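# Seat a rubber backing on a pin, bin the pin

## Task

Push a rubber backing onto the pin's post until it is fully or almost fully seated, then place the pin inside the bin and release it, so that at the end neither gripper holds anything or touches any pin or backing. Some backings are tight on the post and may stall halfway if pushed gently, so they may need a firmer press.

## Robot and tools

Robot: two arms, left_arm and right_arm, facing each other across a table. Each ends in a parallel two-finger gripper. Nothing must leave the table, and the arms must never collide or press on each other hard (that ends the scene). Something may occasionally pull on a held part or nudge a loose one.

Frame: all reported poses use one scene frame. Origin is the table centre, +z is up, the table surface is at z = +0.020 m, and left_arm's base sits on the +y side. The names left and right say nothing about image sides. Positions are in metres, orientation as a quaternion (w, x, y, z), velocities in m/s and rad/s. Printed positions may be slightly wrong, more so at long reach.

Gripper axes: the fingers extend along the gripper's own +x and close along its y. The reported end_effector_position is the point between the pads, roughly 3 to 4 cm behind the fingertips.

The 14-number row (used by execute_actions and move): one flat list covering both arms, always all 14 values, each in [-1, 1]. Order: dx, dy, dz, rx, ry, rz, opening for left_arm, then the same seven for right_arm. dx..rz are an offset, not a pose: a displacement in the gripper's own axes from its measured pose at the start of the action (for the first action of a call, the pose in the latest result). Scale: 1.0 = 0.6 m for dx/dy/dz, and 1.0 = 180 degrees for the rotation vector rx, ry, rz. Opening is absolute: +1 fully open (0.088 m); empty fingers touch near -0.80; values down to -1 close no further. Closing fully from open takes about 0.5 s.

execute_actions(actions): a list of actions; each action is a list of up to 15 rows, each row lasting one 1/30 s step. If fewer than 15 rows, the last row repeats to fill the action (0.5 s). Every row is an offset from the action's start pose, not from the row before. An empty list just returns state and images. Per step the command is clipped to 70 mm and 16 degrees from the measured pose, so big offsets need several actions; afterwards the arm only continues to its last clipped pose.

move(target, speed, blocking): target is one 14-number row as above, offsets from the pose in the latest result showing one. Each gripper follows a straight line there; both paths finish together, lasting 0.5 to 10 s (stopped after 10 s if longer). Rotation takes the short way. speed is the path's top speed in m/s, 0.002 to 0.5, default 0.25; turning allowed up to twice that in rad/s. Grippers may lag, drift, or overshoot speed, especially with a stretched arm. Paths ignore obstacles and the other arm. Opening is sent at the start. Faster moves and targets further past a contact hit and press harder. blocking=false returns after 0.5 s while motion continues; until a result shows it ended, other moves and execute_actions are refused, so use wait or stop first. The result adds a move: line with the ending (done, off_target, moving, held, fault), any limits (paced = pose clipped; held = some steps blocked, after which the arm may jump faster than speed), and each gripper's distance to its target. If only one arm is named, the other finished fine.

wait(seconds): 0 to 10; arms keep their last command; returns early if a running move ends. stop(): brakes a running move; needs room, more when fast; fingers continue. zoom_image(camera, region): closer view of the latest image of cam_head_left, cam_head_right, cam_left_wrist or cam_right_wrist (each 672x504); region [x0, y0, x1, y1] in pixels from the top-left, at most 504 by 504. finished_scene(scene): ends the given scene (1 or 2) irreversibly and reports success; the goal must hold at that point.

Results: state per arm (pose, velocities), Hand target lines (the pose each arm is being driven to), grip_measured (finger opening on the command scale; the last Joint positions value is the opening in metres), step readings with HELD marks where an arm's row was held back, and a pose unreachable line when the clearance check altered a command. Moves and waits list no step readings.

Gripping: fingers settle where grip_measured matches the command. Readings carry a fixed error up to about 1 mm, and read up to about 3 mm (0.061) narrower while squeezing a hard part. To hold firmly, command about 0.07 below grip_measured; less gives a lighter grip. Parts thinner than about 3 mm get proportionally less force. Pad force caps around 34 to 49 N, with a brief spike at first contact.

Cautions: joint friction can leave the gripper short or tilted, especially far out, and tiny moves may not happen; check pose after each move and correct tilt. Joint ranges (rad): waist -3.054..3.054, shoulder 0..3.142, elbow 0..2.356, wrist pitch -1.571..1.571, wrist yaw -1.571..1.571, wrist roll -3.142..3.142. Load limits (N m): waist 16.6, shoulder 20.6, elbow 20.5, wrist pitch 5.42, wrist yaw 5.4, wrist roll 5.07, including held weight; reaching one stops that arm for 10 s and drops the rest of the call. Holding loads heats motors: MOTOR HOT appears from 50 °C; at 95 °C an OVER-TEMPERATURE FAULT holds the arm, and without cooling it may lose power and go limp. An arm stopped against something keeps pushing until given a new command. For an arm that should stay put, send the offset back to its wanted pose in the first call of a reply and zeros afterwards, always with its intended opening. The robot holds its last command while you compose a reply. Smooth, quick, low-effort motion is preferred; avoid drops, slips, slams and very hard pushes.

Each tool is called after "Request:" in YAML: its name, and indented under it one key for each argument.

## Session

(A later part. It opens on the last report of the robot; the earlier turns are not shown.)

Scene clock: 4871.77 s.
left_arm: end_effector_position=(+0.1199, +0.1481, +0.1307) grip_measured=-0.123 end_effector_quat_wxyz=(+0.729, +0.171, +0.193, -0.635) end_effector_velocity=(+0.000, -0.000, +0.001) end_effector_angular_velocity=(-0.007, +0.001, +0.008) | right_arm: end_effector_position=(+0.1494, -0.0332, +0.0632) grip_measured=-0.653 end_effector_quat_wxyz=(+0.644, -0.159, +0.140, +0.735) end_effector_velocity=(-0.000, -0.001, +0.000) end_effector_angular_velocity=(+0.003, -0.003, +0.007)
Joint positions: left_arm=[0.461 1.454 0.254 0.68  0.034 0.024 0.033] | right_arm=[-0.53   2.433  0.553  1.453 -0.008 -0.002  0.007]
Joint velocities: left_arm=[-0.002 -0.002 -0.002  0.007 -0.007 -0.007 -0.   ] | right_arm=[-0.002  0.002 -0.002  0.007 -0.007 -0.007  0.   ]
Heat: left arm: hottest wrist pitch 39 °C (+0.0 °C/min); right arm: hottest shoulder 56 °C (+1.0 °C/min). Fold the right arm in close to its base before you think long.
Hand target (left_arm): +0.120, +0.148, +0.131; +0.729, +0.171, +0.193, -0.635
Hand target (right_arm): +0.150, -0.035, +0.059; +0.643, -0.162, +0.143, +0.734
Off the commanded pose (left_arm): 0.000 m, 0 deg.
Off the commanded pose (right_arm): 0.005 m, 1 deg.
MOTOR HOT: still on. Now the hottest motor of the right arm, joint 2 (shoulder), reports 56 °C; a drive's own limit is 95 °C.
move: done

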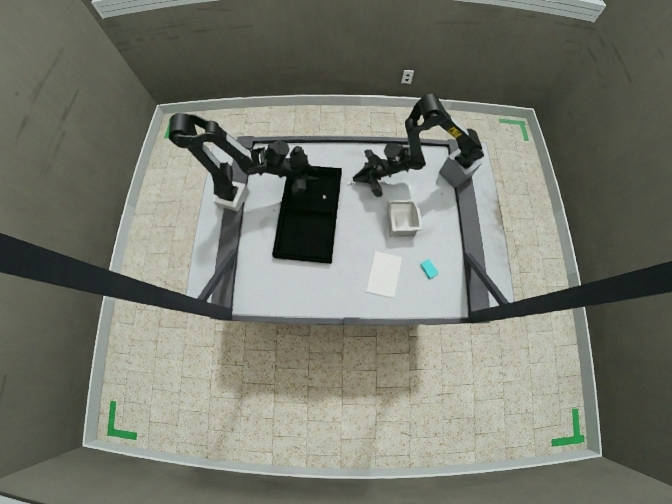

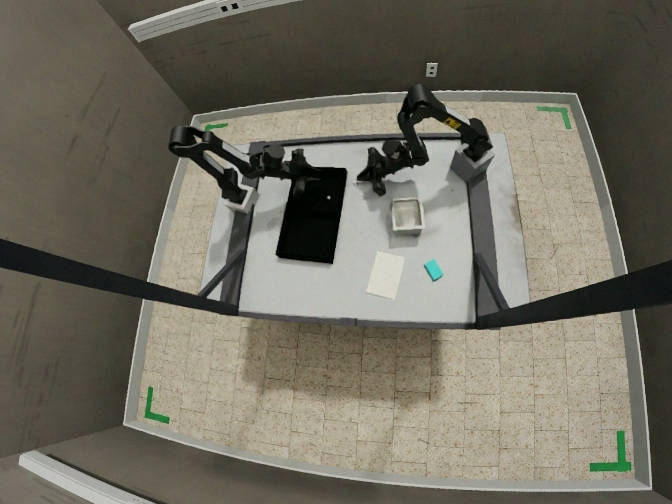

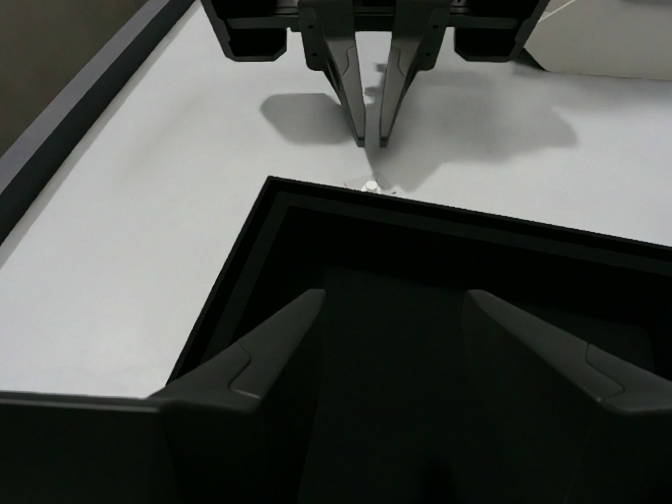

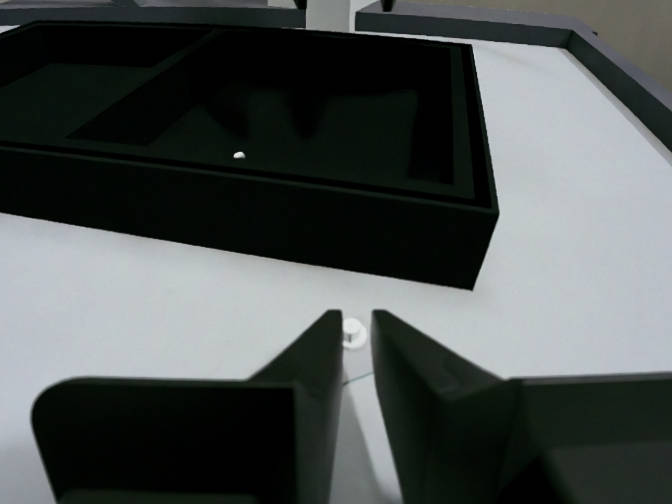

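Request:
move:
  target: [0,0,0,0,0,0,-0.12,0.0323,0,-0.0073,0,0.011,0,-0.655]
  speed: 0.04

Scene clock: 4884.47 s.
left_arm: end_effector_position=(+0.1199, +0.1481, +0.1307) grip_measured=-0.123 end_effector_quat_wxyz=(+0.729, +0.171, +0.193, -0.635) end_effector_velocity=(+0.000, +0.002, -0.003) end_effector_angular_velocity=(+0.010, +0.017, +0.015) | right_arm: end_effector_position=(+0.1473, -0.0164, +0.0564) grip_measured=-0.653 end_effector_quat_wxyz=(+0.643, -0.167, +0.147, +0.733) end_effector_velocity=(-0.000, +0.002, +0.001) end_effector_angular_velocity=(+0.003, -0.003, +0.007)
Joint positions: left_arm=[0.461 1.454 0.254 0.68  0.034 0.024 0.033] | right_arm=[-0.53   2.442  0.632  1.362 -0.008 -0.002  0.007]
Joint velocities: left_arm=[-0.002  0.002 -0.002 -0.007 -0.007 -0.022 -0.   ] | right_arm=[-0.002 -0.002  0.007 -0.007 -0.007 -0.007 -0.   ]
Heat: left arm: hottest wrist pitch 39 °C (+0.0 °C/min); right arm: hottest shoulder 52 °C (-6.0 °C/min). Fold the right arm in close to its base before you think long.
Hand target (left_arm): +0.120, +0.148, +0.131; +0.729, +0.171, +0.193, -0.635
Hand target (right_arm): +0.147, -0.017, +0.052; +0.642, -0.171, +0.151, +0.732
Off the commanded pose (left_arm): 0.000 m, 0 deg.
Off the commanded pose (right_arm): 0.005 m, 1 deg.
MOTOR HOT: still on. Now the hottest motor of the right arm, joint 2 (shoulder), reports 52 °C; a drive's own limit is 95 °C.
move: done

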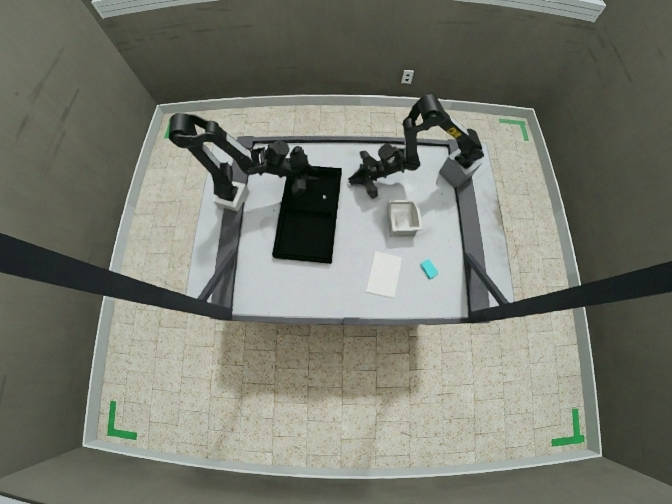

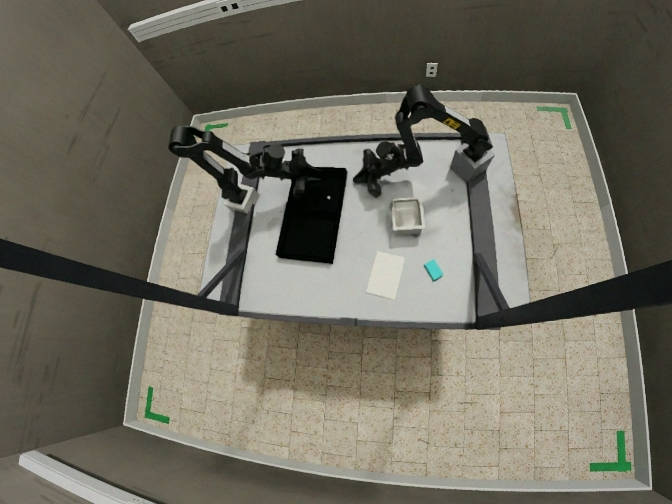

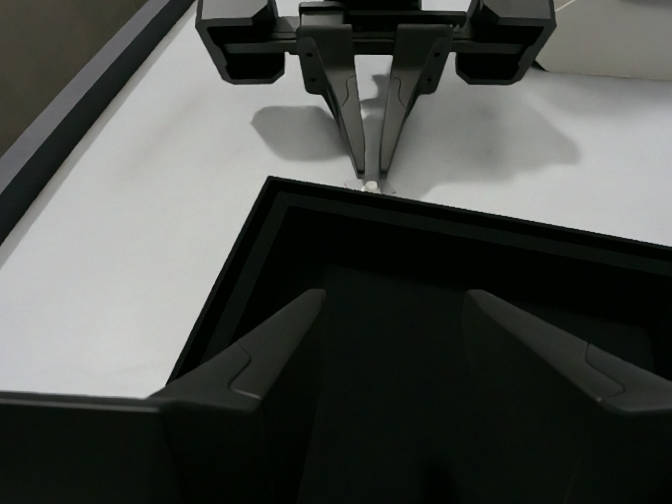

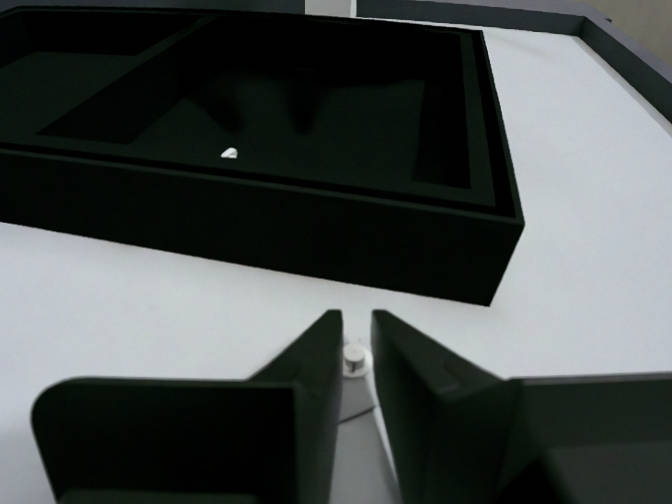

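Request:
zoom_image:
  camera: "cam_right_wrist"
  region: [300, 290, 420, 410]

Request:
zoom_image:
  camera: "cam_left_wrist"
  region: [320, 130, 420, 210]

Region (300, 290, 420, 410) of cam_right_wrist's 672x504 image, scaled by 4.200, with more detail than that image has.

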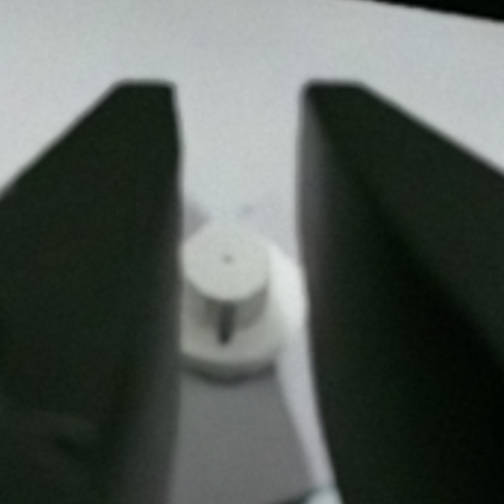

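Region (320, 130, 420, 210) of cam_left_wrist's 672x504 image, scaled by 5.040, with more detail than that image has; it fills the top 403 rows of this view, and the rest is white.

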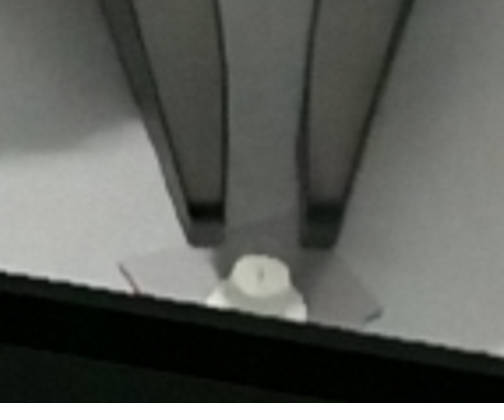

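Request:
move:
  target: [0,0,0,0,0,0,-0.12,0.0084,0,-0.0135,0,0.004,0,-0.655]
  speed: 0.02

Scene clock: 4925.87 s.
left_arm: end_effector_position=(+0.1199, +0.1481, +0.1307) grip_measured=-0.123 end_effector_quat_wxyz=(+0.729, +0.171, +0.193, -0.635) end_effector_velocity=(-0.001, -0.000, +0.001) end_effector_angular_velocity=(-0.009, +0.014, +0.010) | right_arm: end_effector_position=(+0.1472, -0.0150, +0.0504) grip_measured=-0.653 end_effector_quat_wxyz=(+0.642, -0.169, +0.150, +0.732) end_effector_velocity=(-0.001, +0.004, +0.005) end_effector_angular_velocity=(+0.027, -0.000, +0.007)
Joint positions: left_arm=[0.461 1.454 0.254 0.68  0.034 0.024 0.033] | right_arm=[-0.53   2.464  0.648  1.361 -0.008 -0.002  0.007]
Joint velocities: left_arm=[-0.007 -0.002 -0.002  0.007 -0.007 -0.022 -0.   ] | right_arm=[-0.002  0.002  0.007  0.022 -0.007 -0.007 -0.   ]
Heat: left arm: hottest wrist pitch 39 °C (+0.0 °C/min); right arm: hottest shoulder 46 °C (-11.1 °C/min).
Hand target (left_arm): +0.120, +0.148, +0.131; +0.729, +0.171, +0.193, -0.635
Hand target (right_arm): +0.147, -0.016, +0.047; +0.642, -0.171, +0.152, +0.732
Off the commanded pose (left_arm): 0.000 m, 0 deg.
Off the commanded pose (right_arm): 0.004 m, 0 deg.
MOTOR HOT: cleared. Now the hottest motor of the right arm, joint 2 (shoulder), reports 46 °C.
move: done

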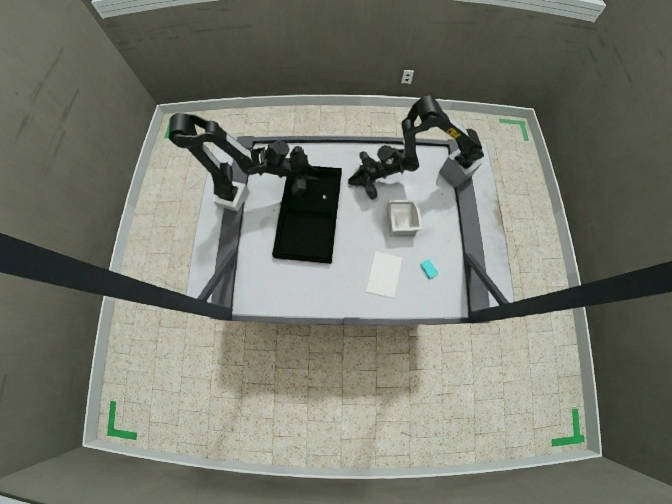

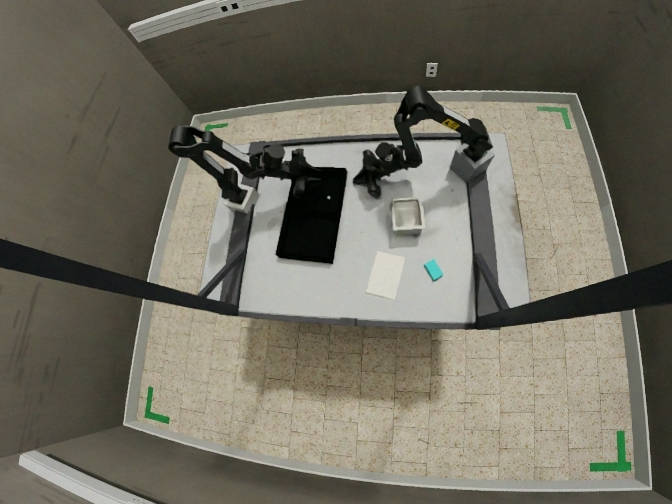

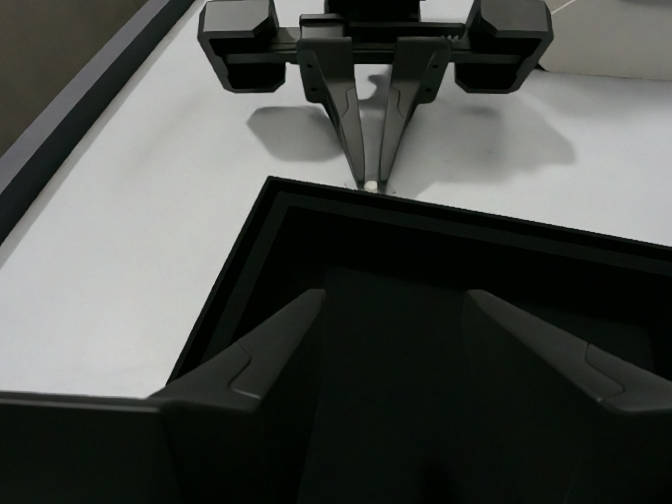

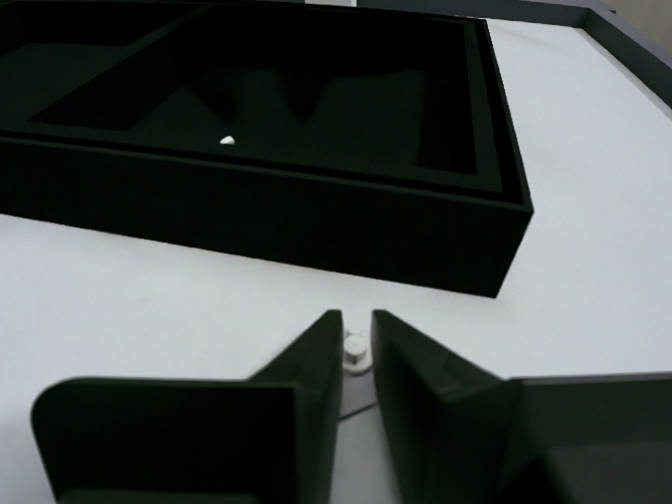

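Request:
zoom_image:
  camera: "cam_right_wrist"
  region: [300, 290, 420, 410]

Request:
zoom_image:
  camera: "cam_left_wrist"
  region: [320, 130, 420, 210]

Region (300, 290, 420, 410) of cam_right_wrist's 672x504 image, scaled by 4.200, with more detail than that image has.

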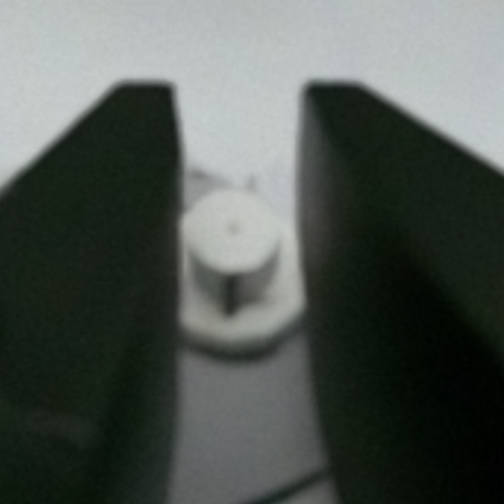

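Region (320, 130, 420, 210) of cam_left_wrist's 672x504 image, scaled by 5.040, with more detail than that image has; it fills the top 403 rows of this view, and the rest is white.

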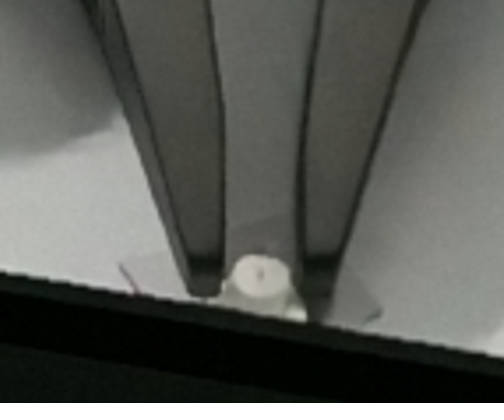

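Request:
move:
  target: [0,0,0,0,0,0,-0.12,0.0058,0,-0.0075,0,0.003,0,-0.655]
  speed: 0.015

Scene clock: 4941.37 s.
left_arm: end_effector_position=(+0.1199, +0.1481, +0.1307) grip_measured=-0.123 end_effector_quat_wxyz=(+0.729, +0.171, +0.193, -0.635) end_effector_velocity=(-0.002, +0.003, -0.004) end_effector_angular_velocity=(+0.021, +0.007, +0.003) | right_arm: end_effector_position=(+0.1469, -0.0128, +0.0497) grip_measured=-0.653 end_effector_quat_wxyz=(+0.643, -0.168, +0.149, +0.733) end_effector_velocity=(-0.002, -0.004, -0.006) end_effector_angular_velocity=(-0.026, -0.007, +0.012)
Joint positions: left_arm=[0.461 1.454 0.254 0.68  0.034 0.024 0.033] | right_arm=[-0.53   2.47   0.658  1.359 -0.008 -0.002  0.007]
Joint velocities: left_arm=[-0.007 -0.002 -0.002 -0.022 -0.007 -0.007 -0.   ] | right_arm=[ 0.002  0.002 -0.002 -0.022 -0.007 -0.007 -0.   ]
Heat: left arm: hottest wrist pitch 39 °C (+0.0 °C/min); right arm: hottest shoulder 45 °C (-8.1 °C/min).
Hand target (left_arm): +0.120, +0.148, +0.131; +0.729, +0.171, +0.193, -0.635
Hand target (right_arm): +0.147, -0.014, +0.045; +0.642, -0.173, +0.153, +0.732
Off the commanded pose (left_arm): 0.000 m, 0 deg.
Off the commanded pose (right_arm): 0.005 m, 1 deg.
move: done

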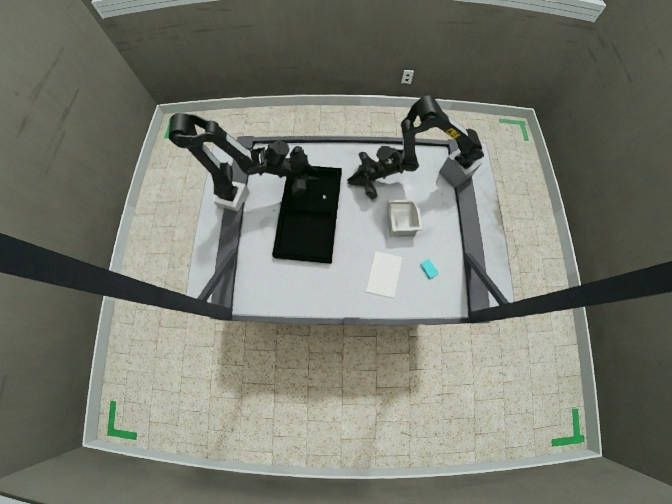

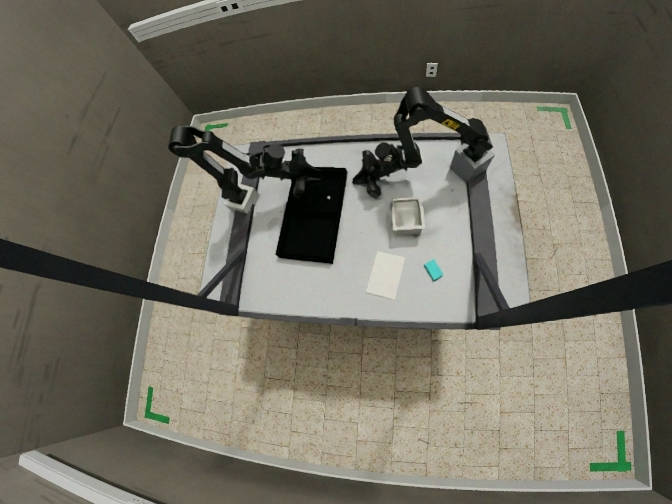

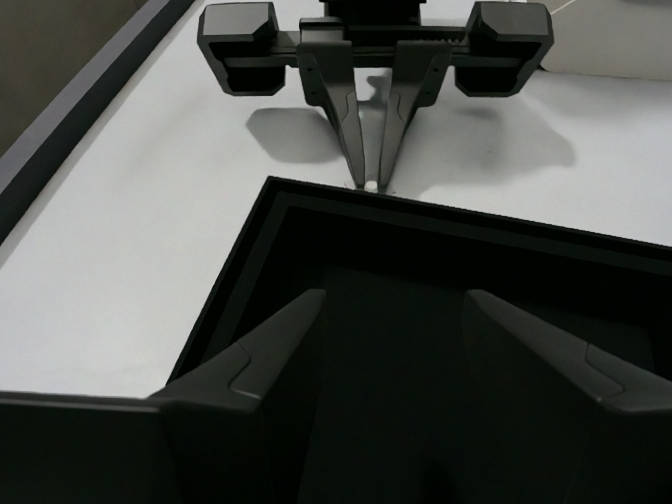

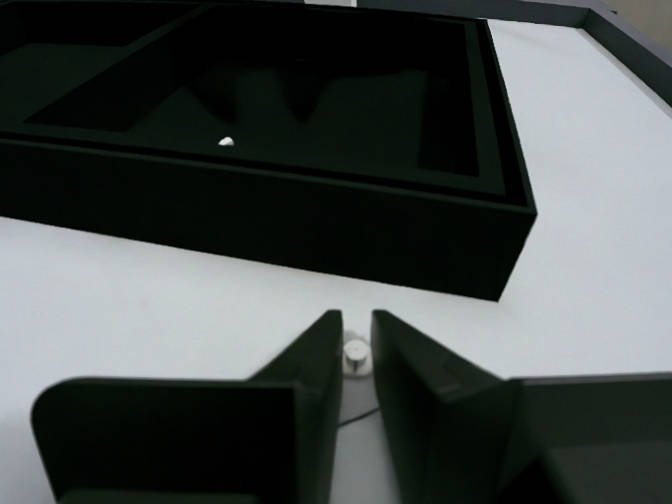

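Request:
execute_actions:
  actions:
    - [[0,0,0,0,0,0,-0.12,0,0,-0.0014,0,0.0012,0,-0.655],[0,0,0,0,0,0,-0.12,0,0,-0.0028,0,0.0024,0,-0.655],[0,0,0,0,0,0,-0.12,0,0,-0.0042,0,0.0036,0,-0.655]]

Scene clock: 4948.27 s.
left_arm: end_effector_position=(+0.1199, +0.1481, +0.1307) grip_measured=-0.123 end_effector_quat_wxyz=(+0.729, +0.171, +0.193, -0.635) end_effector_velocity=(-0.002, +0.001, -0.001) end_effector_angular_velocity=(+0.007, +0.004, +0.003) | right_arm: end_effector_position=(+0.1470, -0.0133, +0.0484) grip_measured=-0.653 end_effector_quat_wxyz=(+0.642, -0.171, +0.151, +0.732) end_effector_velocity=(-0.002, -0.003, -0.004) end_effector_angular_velocity=(-0.021, -0.006, +0.012)
Joint positions: left_arm=[0.461 1.454 0.254 0.68  0.034 0.024 0.033] | right_arm=[-0.53   2.47   0.658  1.352 -0.008 -0.002  0.007]
Joint velocities: left_arm=[-0.007 -0.002 -0.002 -0.007 -0.007 -0.007 -0.   ] | right_arm=[ 0.002 -0.002 -0.002 -0.022 -0.007 -0.007 -0.001]
Heat: left arm: hottest wrist pitch 39 °C (+0.0 °C/min); right arm: hottest shoulder 44 °C (-7.0 °C/min).
Hand target (left_arm): +0.120, +0.148, +0.131; +0.729, +0.171, +0.193, -0.635
Hand target (right_arm): +0.147, -0.014, +0.047; +0.642, -0.173, +0.153, +0.732
Off the commanded pose (left_arm): 0.000 m, 0 deg.
Off the commanded pose (right_arm): 0.001 m, 0 deg.
Step readings (end_effector_position):
0: left_arm (+0.1199, +0.1481, +0.1307) | right_arm (+0.1469, -0.0126, +0.0498)
1: left_arm (+0.1199, +0.1481, +0.1307) | right_arm (+0.1469, -0.0126, +0.0498)
2: left_arm (+0.1199, +0.1481, +0.1307) | right_arm (+0.1469, -0.0127, +0.0496)
4: left_arm (+0.1199, +0.1481, +0.1307) | right_arm (+0.1469, -0.0130, +0.0491)
8: left_arm (+0.1199, +0.1481, +0.1307) | right_arm (+0.1469, -0.0132, +0.0485)
15: end_effector_position above

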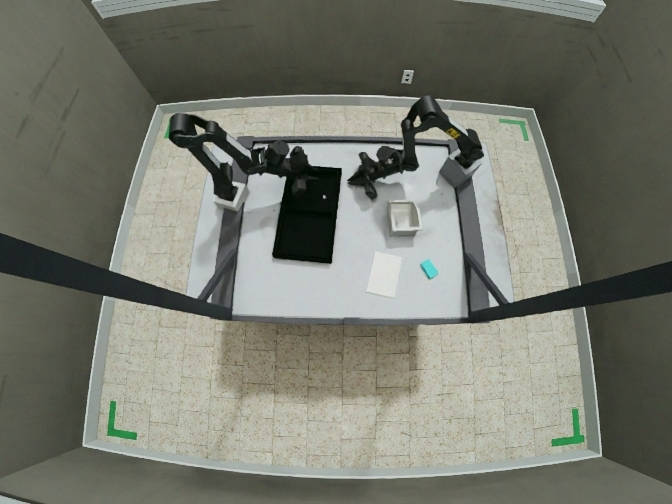

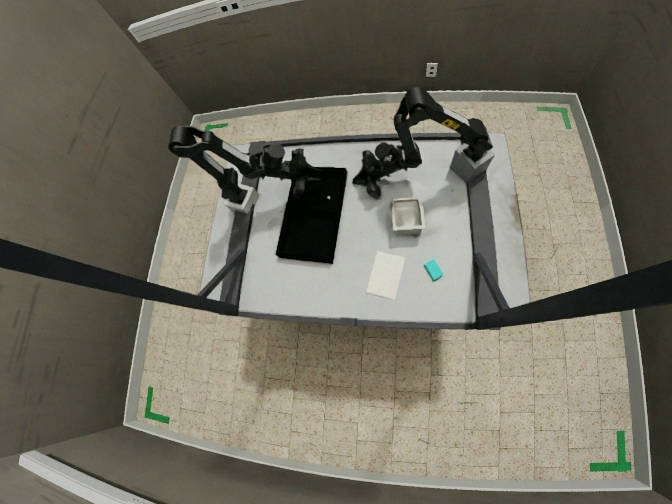

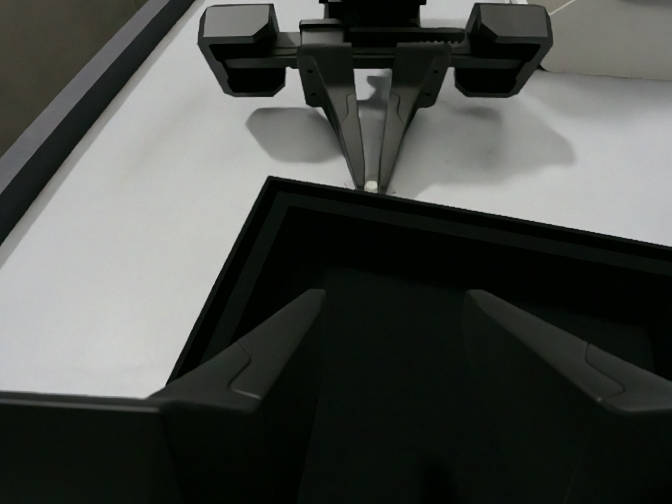

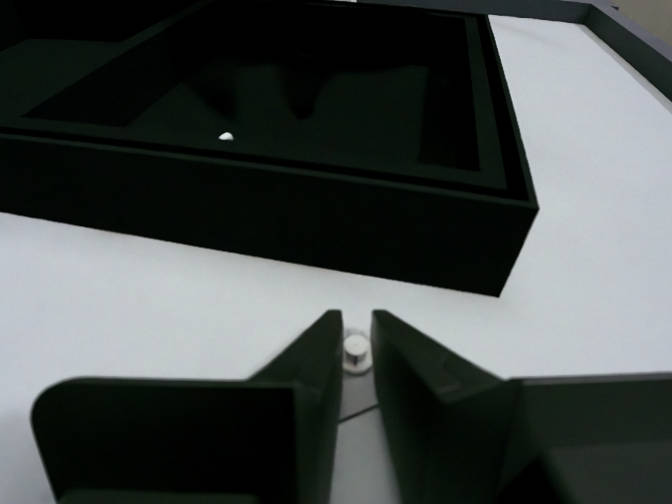

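Request:
execute_actions:
  actions:
    - [[0,0,0,0,0,0,-0.12,0,0,-0.0011,0,0.001,0,-0.655],[0,0,0,0,0,0,-0.12,0,0,-0.0022,0,0.0019,0,-0.655],[0,0,0,0,0,0,-0.12,0,0,-0.0033,0,0.0029,0,-0.655]]

Scene clock: 4954.90 s.
left_arm: end_effector_position=(+0.1199, +0.1481, +0.1307) grip_measured=-0.123 end_effector_quat_wxyz=(+0.729, +0.171, +0.193, -0.635) end_effector_velocity=(+0.002, +0.001, -0.001) end_effector_angular_velocity=(+0.010, -0.016, +0.013) | right_arm: end_effector_position=(+0.1470, -0.0138, +0.0474) grip_measured=-0.653 end_effector_quat_wxyz=(+0.642, -0.173, +0.153, +0.732) end_effector_velocity=(+0.000, -0.001, -0.001) end_effector_angular_velocity=(-0.007, -0.004, +0.007)
Joint positions: left_arm=[0.461 1.454 0.254 0.68  0.034 0.024 0.033] | right_arm=[-0.53   2.47   0.658  1.347 -0.008 -0.002  0.007]
Joint velocities: left_arm=[-0.002  0.002  0.002 -0.007 -0.022  0.007 -0.   ] | right_arm=[-0.002 -0.002 -0.002 -0.007 -0.007 -0.007 -0.   ]
Heat: left arm: hottest wrist pitch 39 °C (+0.0 °C/min); right arm: hottest shoulder 44 °C (-6.1 °C/min).
Hand target (left_arm): +0.120, +0.148, +0.131; +0.729, +0.171, +0.193, -0.635
Hand target (right_arm): +0.147, -0.014, +0.047; +0.641, -0.174, +0.154, +0.731
Off the commanded pose (left_arm): 0.000 m, 0 deg.
Off the commanded pose (right_arm): 0.001 m, 0 deg.
Step readings (end_effector_position):
0: left_arm (+0.1199, +0.1481, +0.1307) | right_arm (+0.1470, -0.0133, +0.0484)
1: left_arm (+0.1199, +0.1481, +0.1307) | right_arm (+0.1470, -0.0133, +0.0484)
2: left_arm (+0.1199, +0.1481, +0.1307) | right_arm (+0.1470, -0.0133, +0.0484)
4: left_arm (+0.1199, +0.1481, +0.1307) | right_arm (+0.1470, -0.0135, +0.0479)
8: left_arm (+0.1199, +0.1481, +0.1307) | right_arm (+0.1470, -0.0138, +0.0475)
15: end_effector_position above

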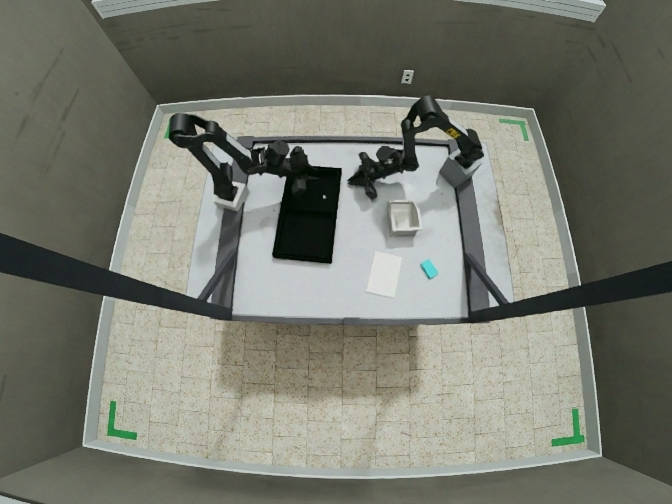

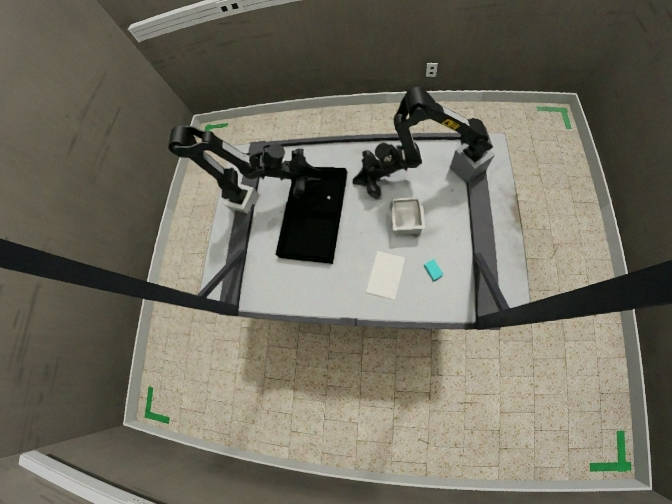

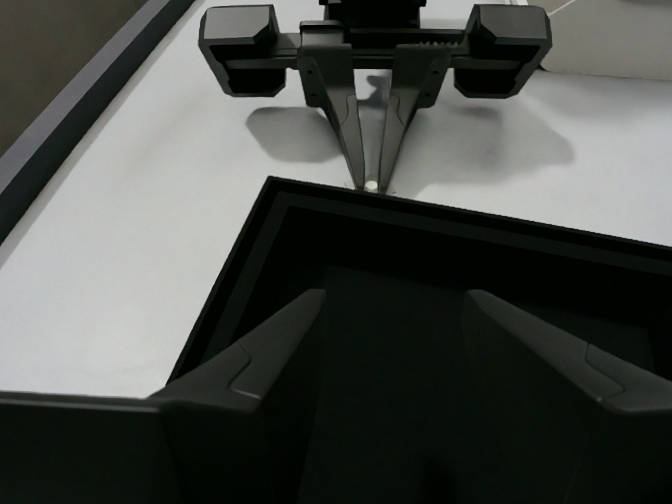

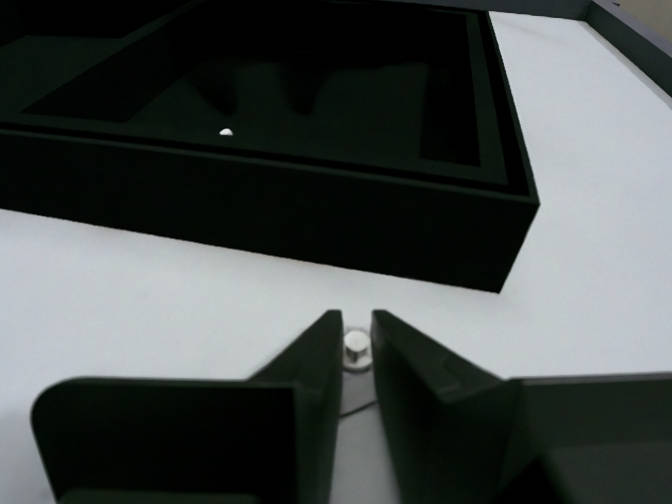

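Request:
zoom_image:
  camera: "cam_right_wrist"
  region: [300, 290, 420, 410]

Request:
zoom_image:
  camera: "cam_left_wrist"
  region: [320, 130, 420, 210]

Region (300, 290, 420, 410) of cam_right_wrist's 672x504 image, scaled by 4.200, with more detail than that image has.

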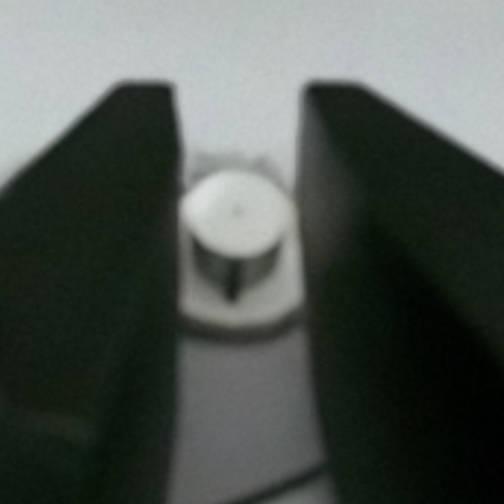

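Region (320, 130, 420, 210) of cam_left_wrist's 672x504 image, scaled by 5.040, with more detail than that image has; it fills the top 403 rows of this view, and the rest is white.

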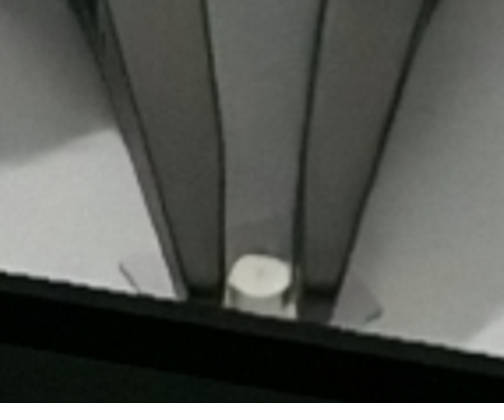

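Request:
execute_actions:
  actions:
    - [[0,0,0,0,0,0,-0.12,0,0,-0.0011,0,0.001,0,-0.655],[0,0,0,0,0,0,-0.12,0,0,-0.0022,0,0.0019,0,-0.655],[0,0,0,0,0,0,-0.12,0,0,-0.0033,0,0.0029,0,-0.655]]

Scene clock: 4968.07 s.
left_arm: end_effector_position=(+0.1199, +0.1481, +0.1307) grip_measured=-0.123 end_effector_quat_wxyz=(+0.729, +0.171, +0.193, -0.635) end_effector_velocity=(+0.001, +0.000, +0.000) end_effector_angular_velocity=(+0.002, +0.009, +0.023) | right_arm: end_effector_position=(+0.1471, -0.0141, +0.0468) grip_measured=-0.653 end_effector_quat_wxyz=(+0.641, -0.174, +0.154, +0.731) end_effector_velocity=(+0.000, -0.003, -0.004) end_effector_angular_velocity=(-0.023, +0.007, +0.001)
Joint positions: left_arm=[0.461 1.454 0.254 0.68  0.034 0.024 0.033] | right_arm=[-0.53   2.47   0.658  1.344 -0.008 -0.002  0.007]
Joint velocities: left_arm=[-0.007 -0.002  0.002 -0.007 -0.022 -0.022 -0.   ] | right_arm=[-0.002 -0.002 -0.002 -0.022 -0.007  0.007 -0.   ]
Heat: left arm: hottest wrist pitch 39 °C (+0.0 °C/min); right arm: hottest shoulder 45 °C (-3.0 °C/min).
Hand target (left_arm): +0.120, +0.148, +0.131; +0.729, +0.171, +0.193, -0.635
Hand target (right_arm): +0.147, -0.015, +0.046; +0.641, -0.176, +0.156, +0.731
Off the commanded pose (left_arm): 0.000 m, 0 deg.
Off the commanded pose (right_arm): 0.001 m, 0 deg.
Step readings (end_effector_position):
0: left_arm (+0.1199, +0.1481, +0.1307) | right_arm (+0.1470, -0.0138, +0.0474)
1: left_arm (+0.1199, +0.1481, +0.1307) | right_arm (+0.1470, -0.0138, +0.0474)
2: left_arm (+0.1199, +0.1481, +0.1307) | right_arm (+0.1470, -0.0138, +0.0474)
4: left_arm (+0.1199, +0.1481, +0.1307) | right_arm (+0.1470, -0.0139, +0.0471)
8: left_arm (+0.1199, +0.1481, +0.1307) | right_arm (+0.1470, -0.0141, +0.0469)
15: end_effector_position above

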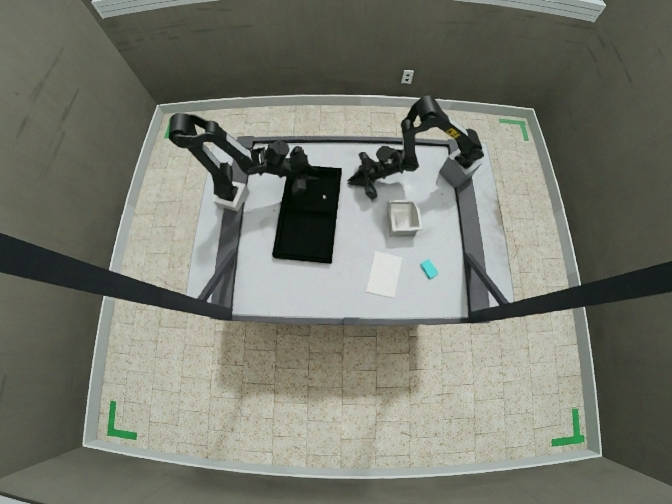

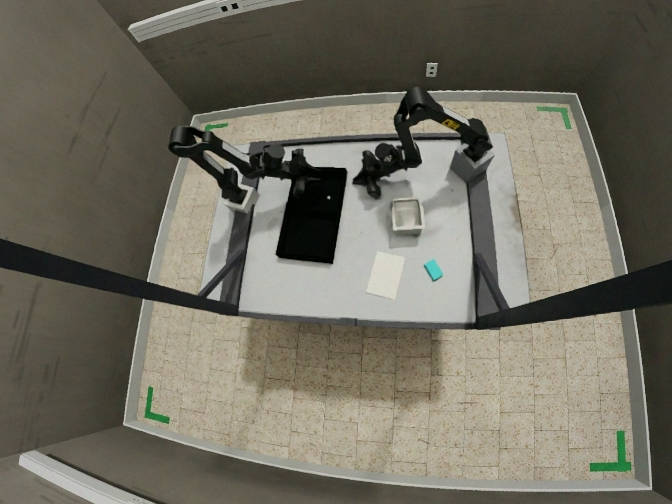

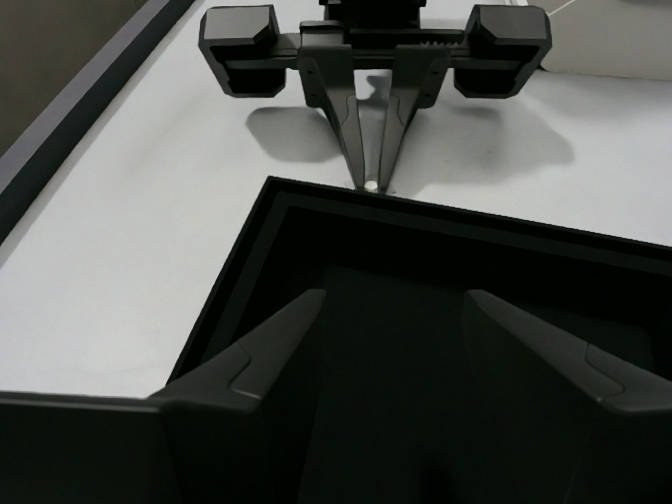

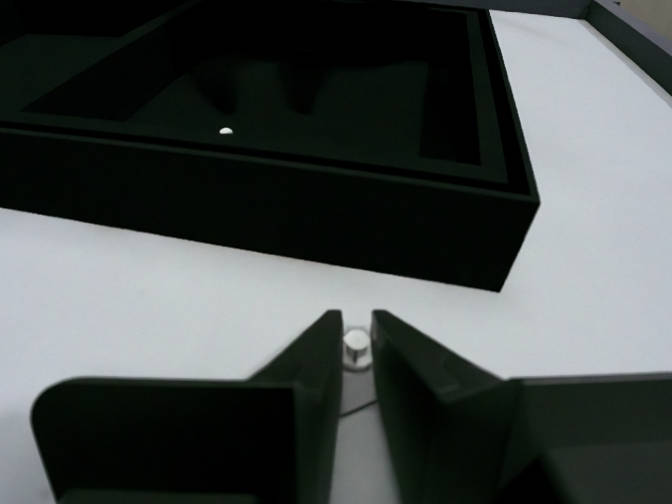

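Request:
execute_actions:
  actions:
    - [[0,0,0,0,0,0,-0.12,0,0,0,0,0,0,-0.67],[0,0,0,0,0,0,-0.12,0,0,0,0,0,0,-0.68],[0,0,0,0,0,0,-0.12,0,0,0,0,0,0,-0.69],[0,0,0,0,0,0,-0.12,0,0,0,0,0,0,-0.70],[0,0,0,0,0,0,-0.12,0,0,0,0,0,0,-0.71],[0,0,0,0,0,0,-0.12,0,0,0,0,0,0,-0.72],[0,0,0,0,0,0,-0.12,0,0,0,0,0,0,-0.735],[0,0,0,0,0,0,-0.12,0,0,0,0,0,0,-0.75],[0,0,0,0,0,0,-0.12,0,0,0,0,0,0,-0.765],[0,0,0,0,0,0,-0.12,0,0,0,0,0,0,-0.78],[0,0,0,0,0,0,-0.12,0,0,0,0,0,0,-0.795],[0,0,0,0,0,0,-0.12,0,0,0,0,0,0,-0.81],[0,0,0,0,0,0,-0.12,0,0,0,0,0,0,-0.83]]

Scene clock: 5005.03 s.
left_arm: end_effector_position=(+0.1199, +0.1481, +0.1307) grip_measured=-0.123 end_effector_quat_wxyz=(+0.729, +0.171, +0.193, -0.635) end_effector_velocity=(+0.002, -0.003, +0.006) end_effector_angular_velocity=(-0.027, -0.002, +0.012) | right_arm: end_effector_position=(+0.1470, -0.0141, +0.0469) grip_measured=-0.769 end_effector_quat_wxyz=(+0.641, -0.174, +0.154, +0.731) end_effector_velocity=(+0.000, -0.003, -0.006) end_effector_angular_velocity=(-0.026, -0.006, +0.007)
Joint positions: left_arm=[0.461 1.454 0.254 0.68  0.034 0.024 0.033] | right_arm=[-0.53   2.47   0.658  1.344 -0.008 -0.002  0.001]
Joint velocities: left_arm=[ 0.002 -0.002  0.002  0.022 -0.007 -0.007 -0.   ] | right_arm=[-0.002  0.002 -0.002 -0.022 -0.007 -0.007 -0.   ]
Heat: left arm: hottest wrist pitch 39 °C (+0.0 °C/min); right arm: hottest shoulder 46 °C (+2.0 °C/min).
Hand target (left_arm): +0.120, +0.148, +0.131; +0.729, +0.171, +0.193, -0.635
Hand target (right_arm): +0.147, -0.014, +0.047; +0.641, -0.174, +0.154, +0.731
Off the commanded pose (left_arm): 0.000 m, 0 deg.
Off the commanded pose (right_arm): 0.000 m, 0 deg.
Step readings (end_effector_position):
0: left_arm (+0.1199, +0.1481, +0.1307) | right_arm (+0.1471, -0.0141, +0.0468)
1: left_arm (+0.1199, +0.1481, +0.1307) | right_arm (+0.1471, -0.0141, +0.0468)
2: left_arm (+0.1199, +0.1481, +0.1307) | right_arm (+0.1471, -0.0141, +0.0468)
4: left_arm (+0.1199, +0.1481, +0.1307) | right_arm (+0.1471, -0.0141, +0.0468)
8: left_arm (+0.1199, +0.1481, +0.1307) | right_arm (+0.1471, -0.0141, +0.0468)
15: end_effector_position above

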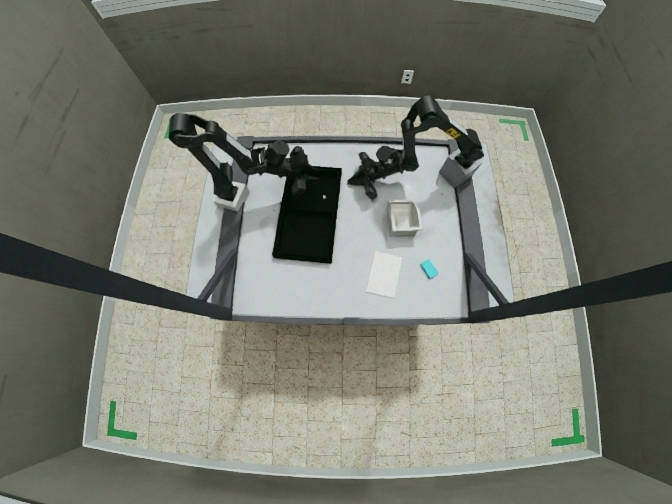

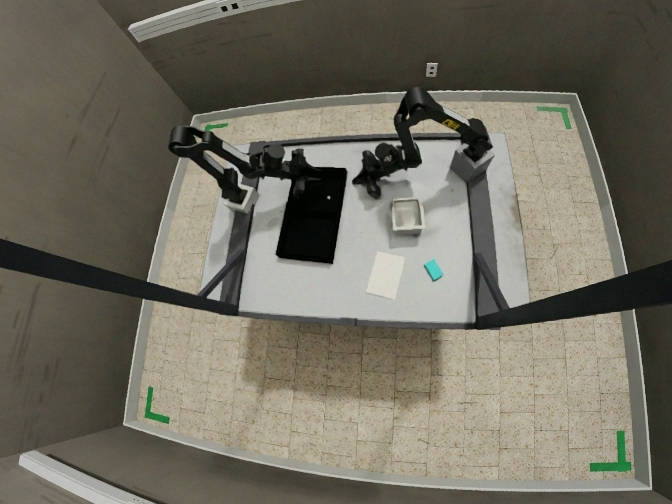

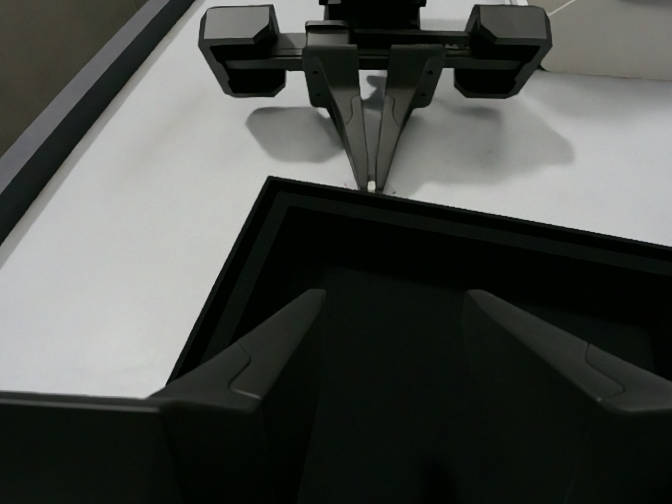

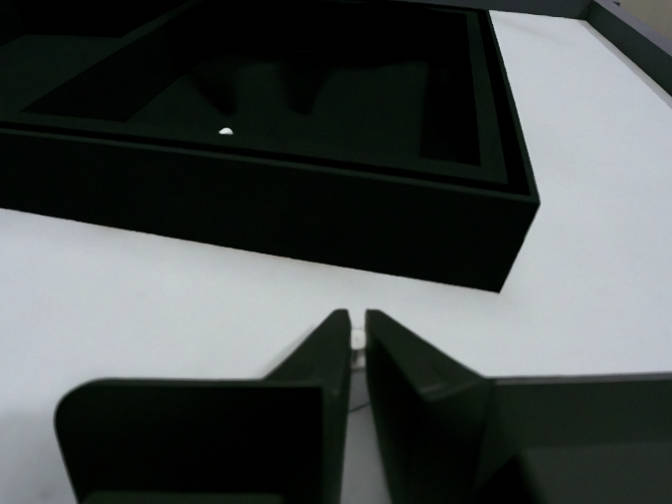

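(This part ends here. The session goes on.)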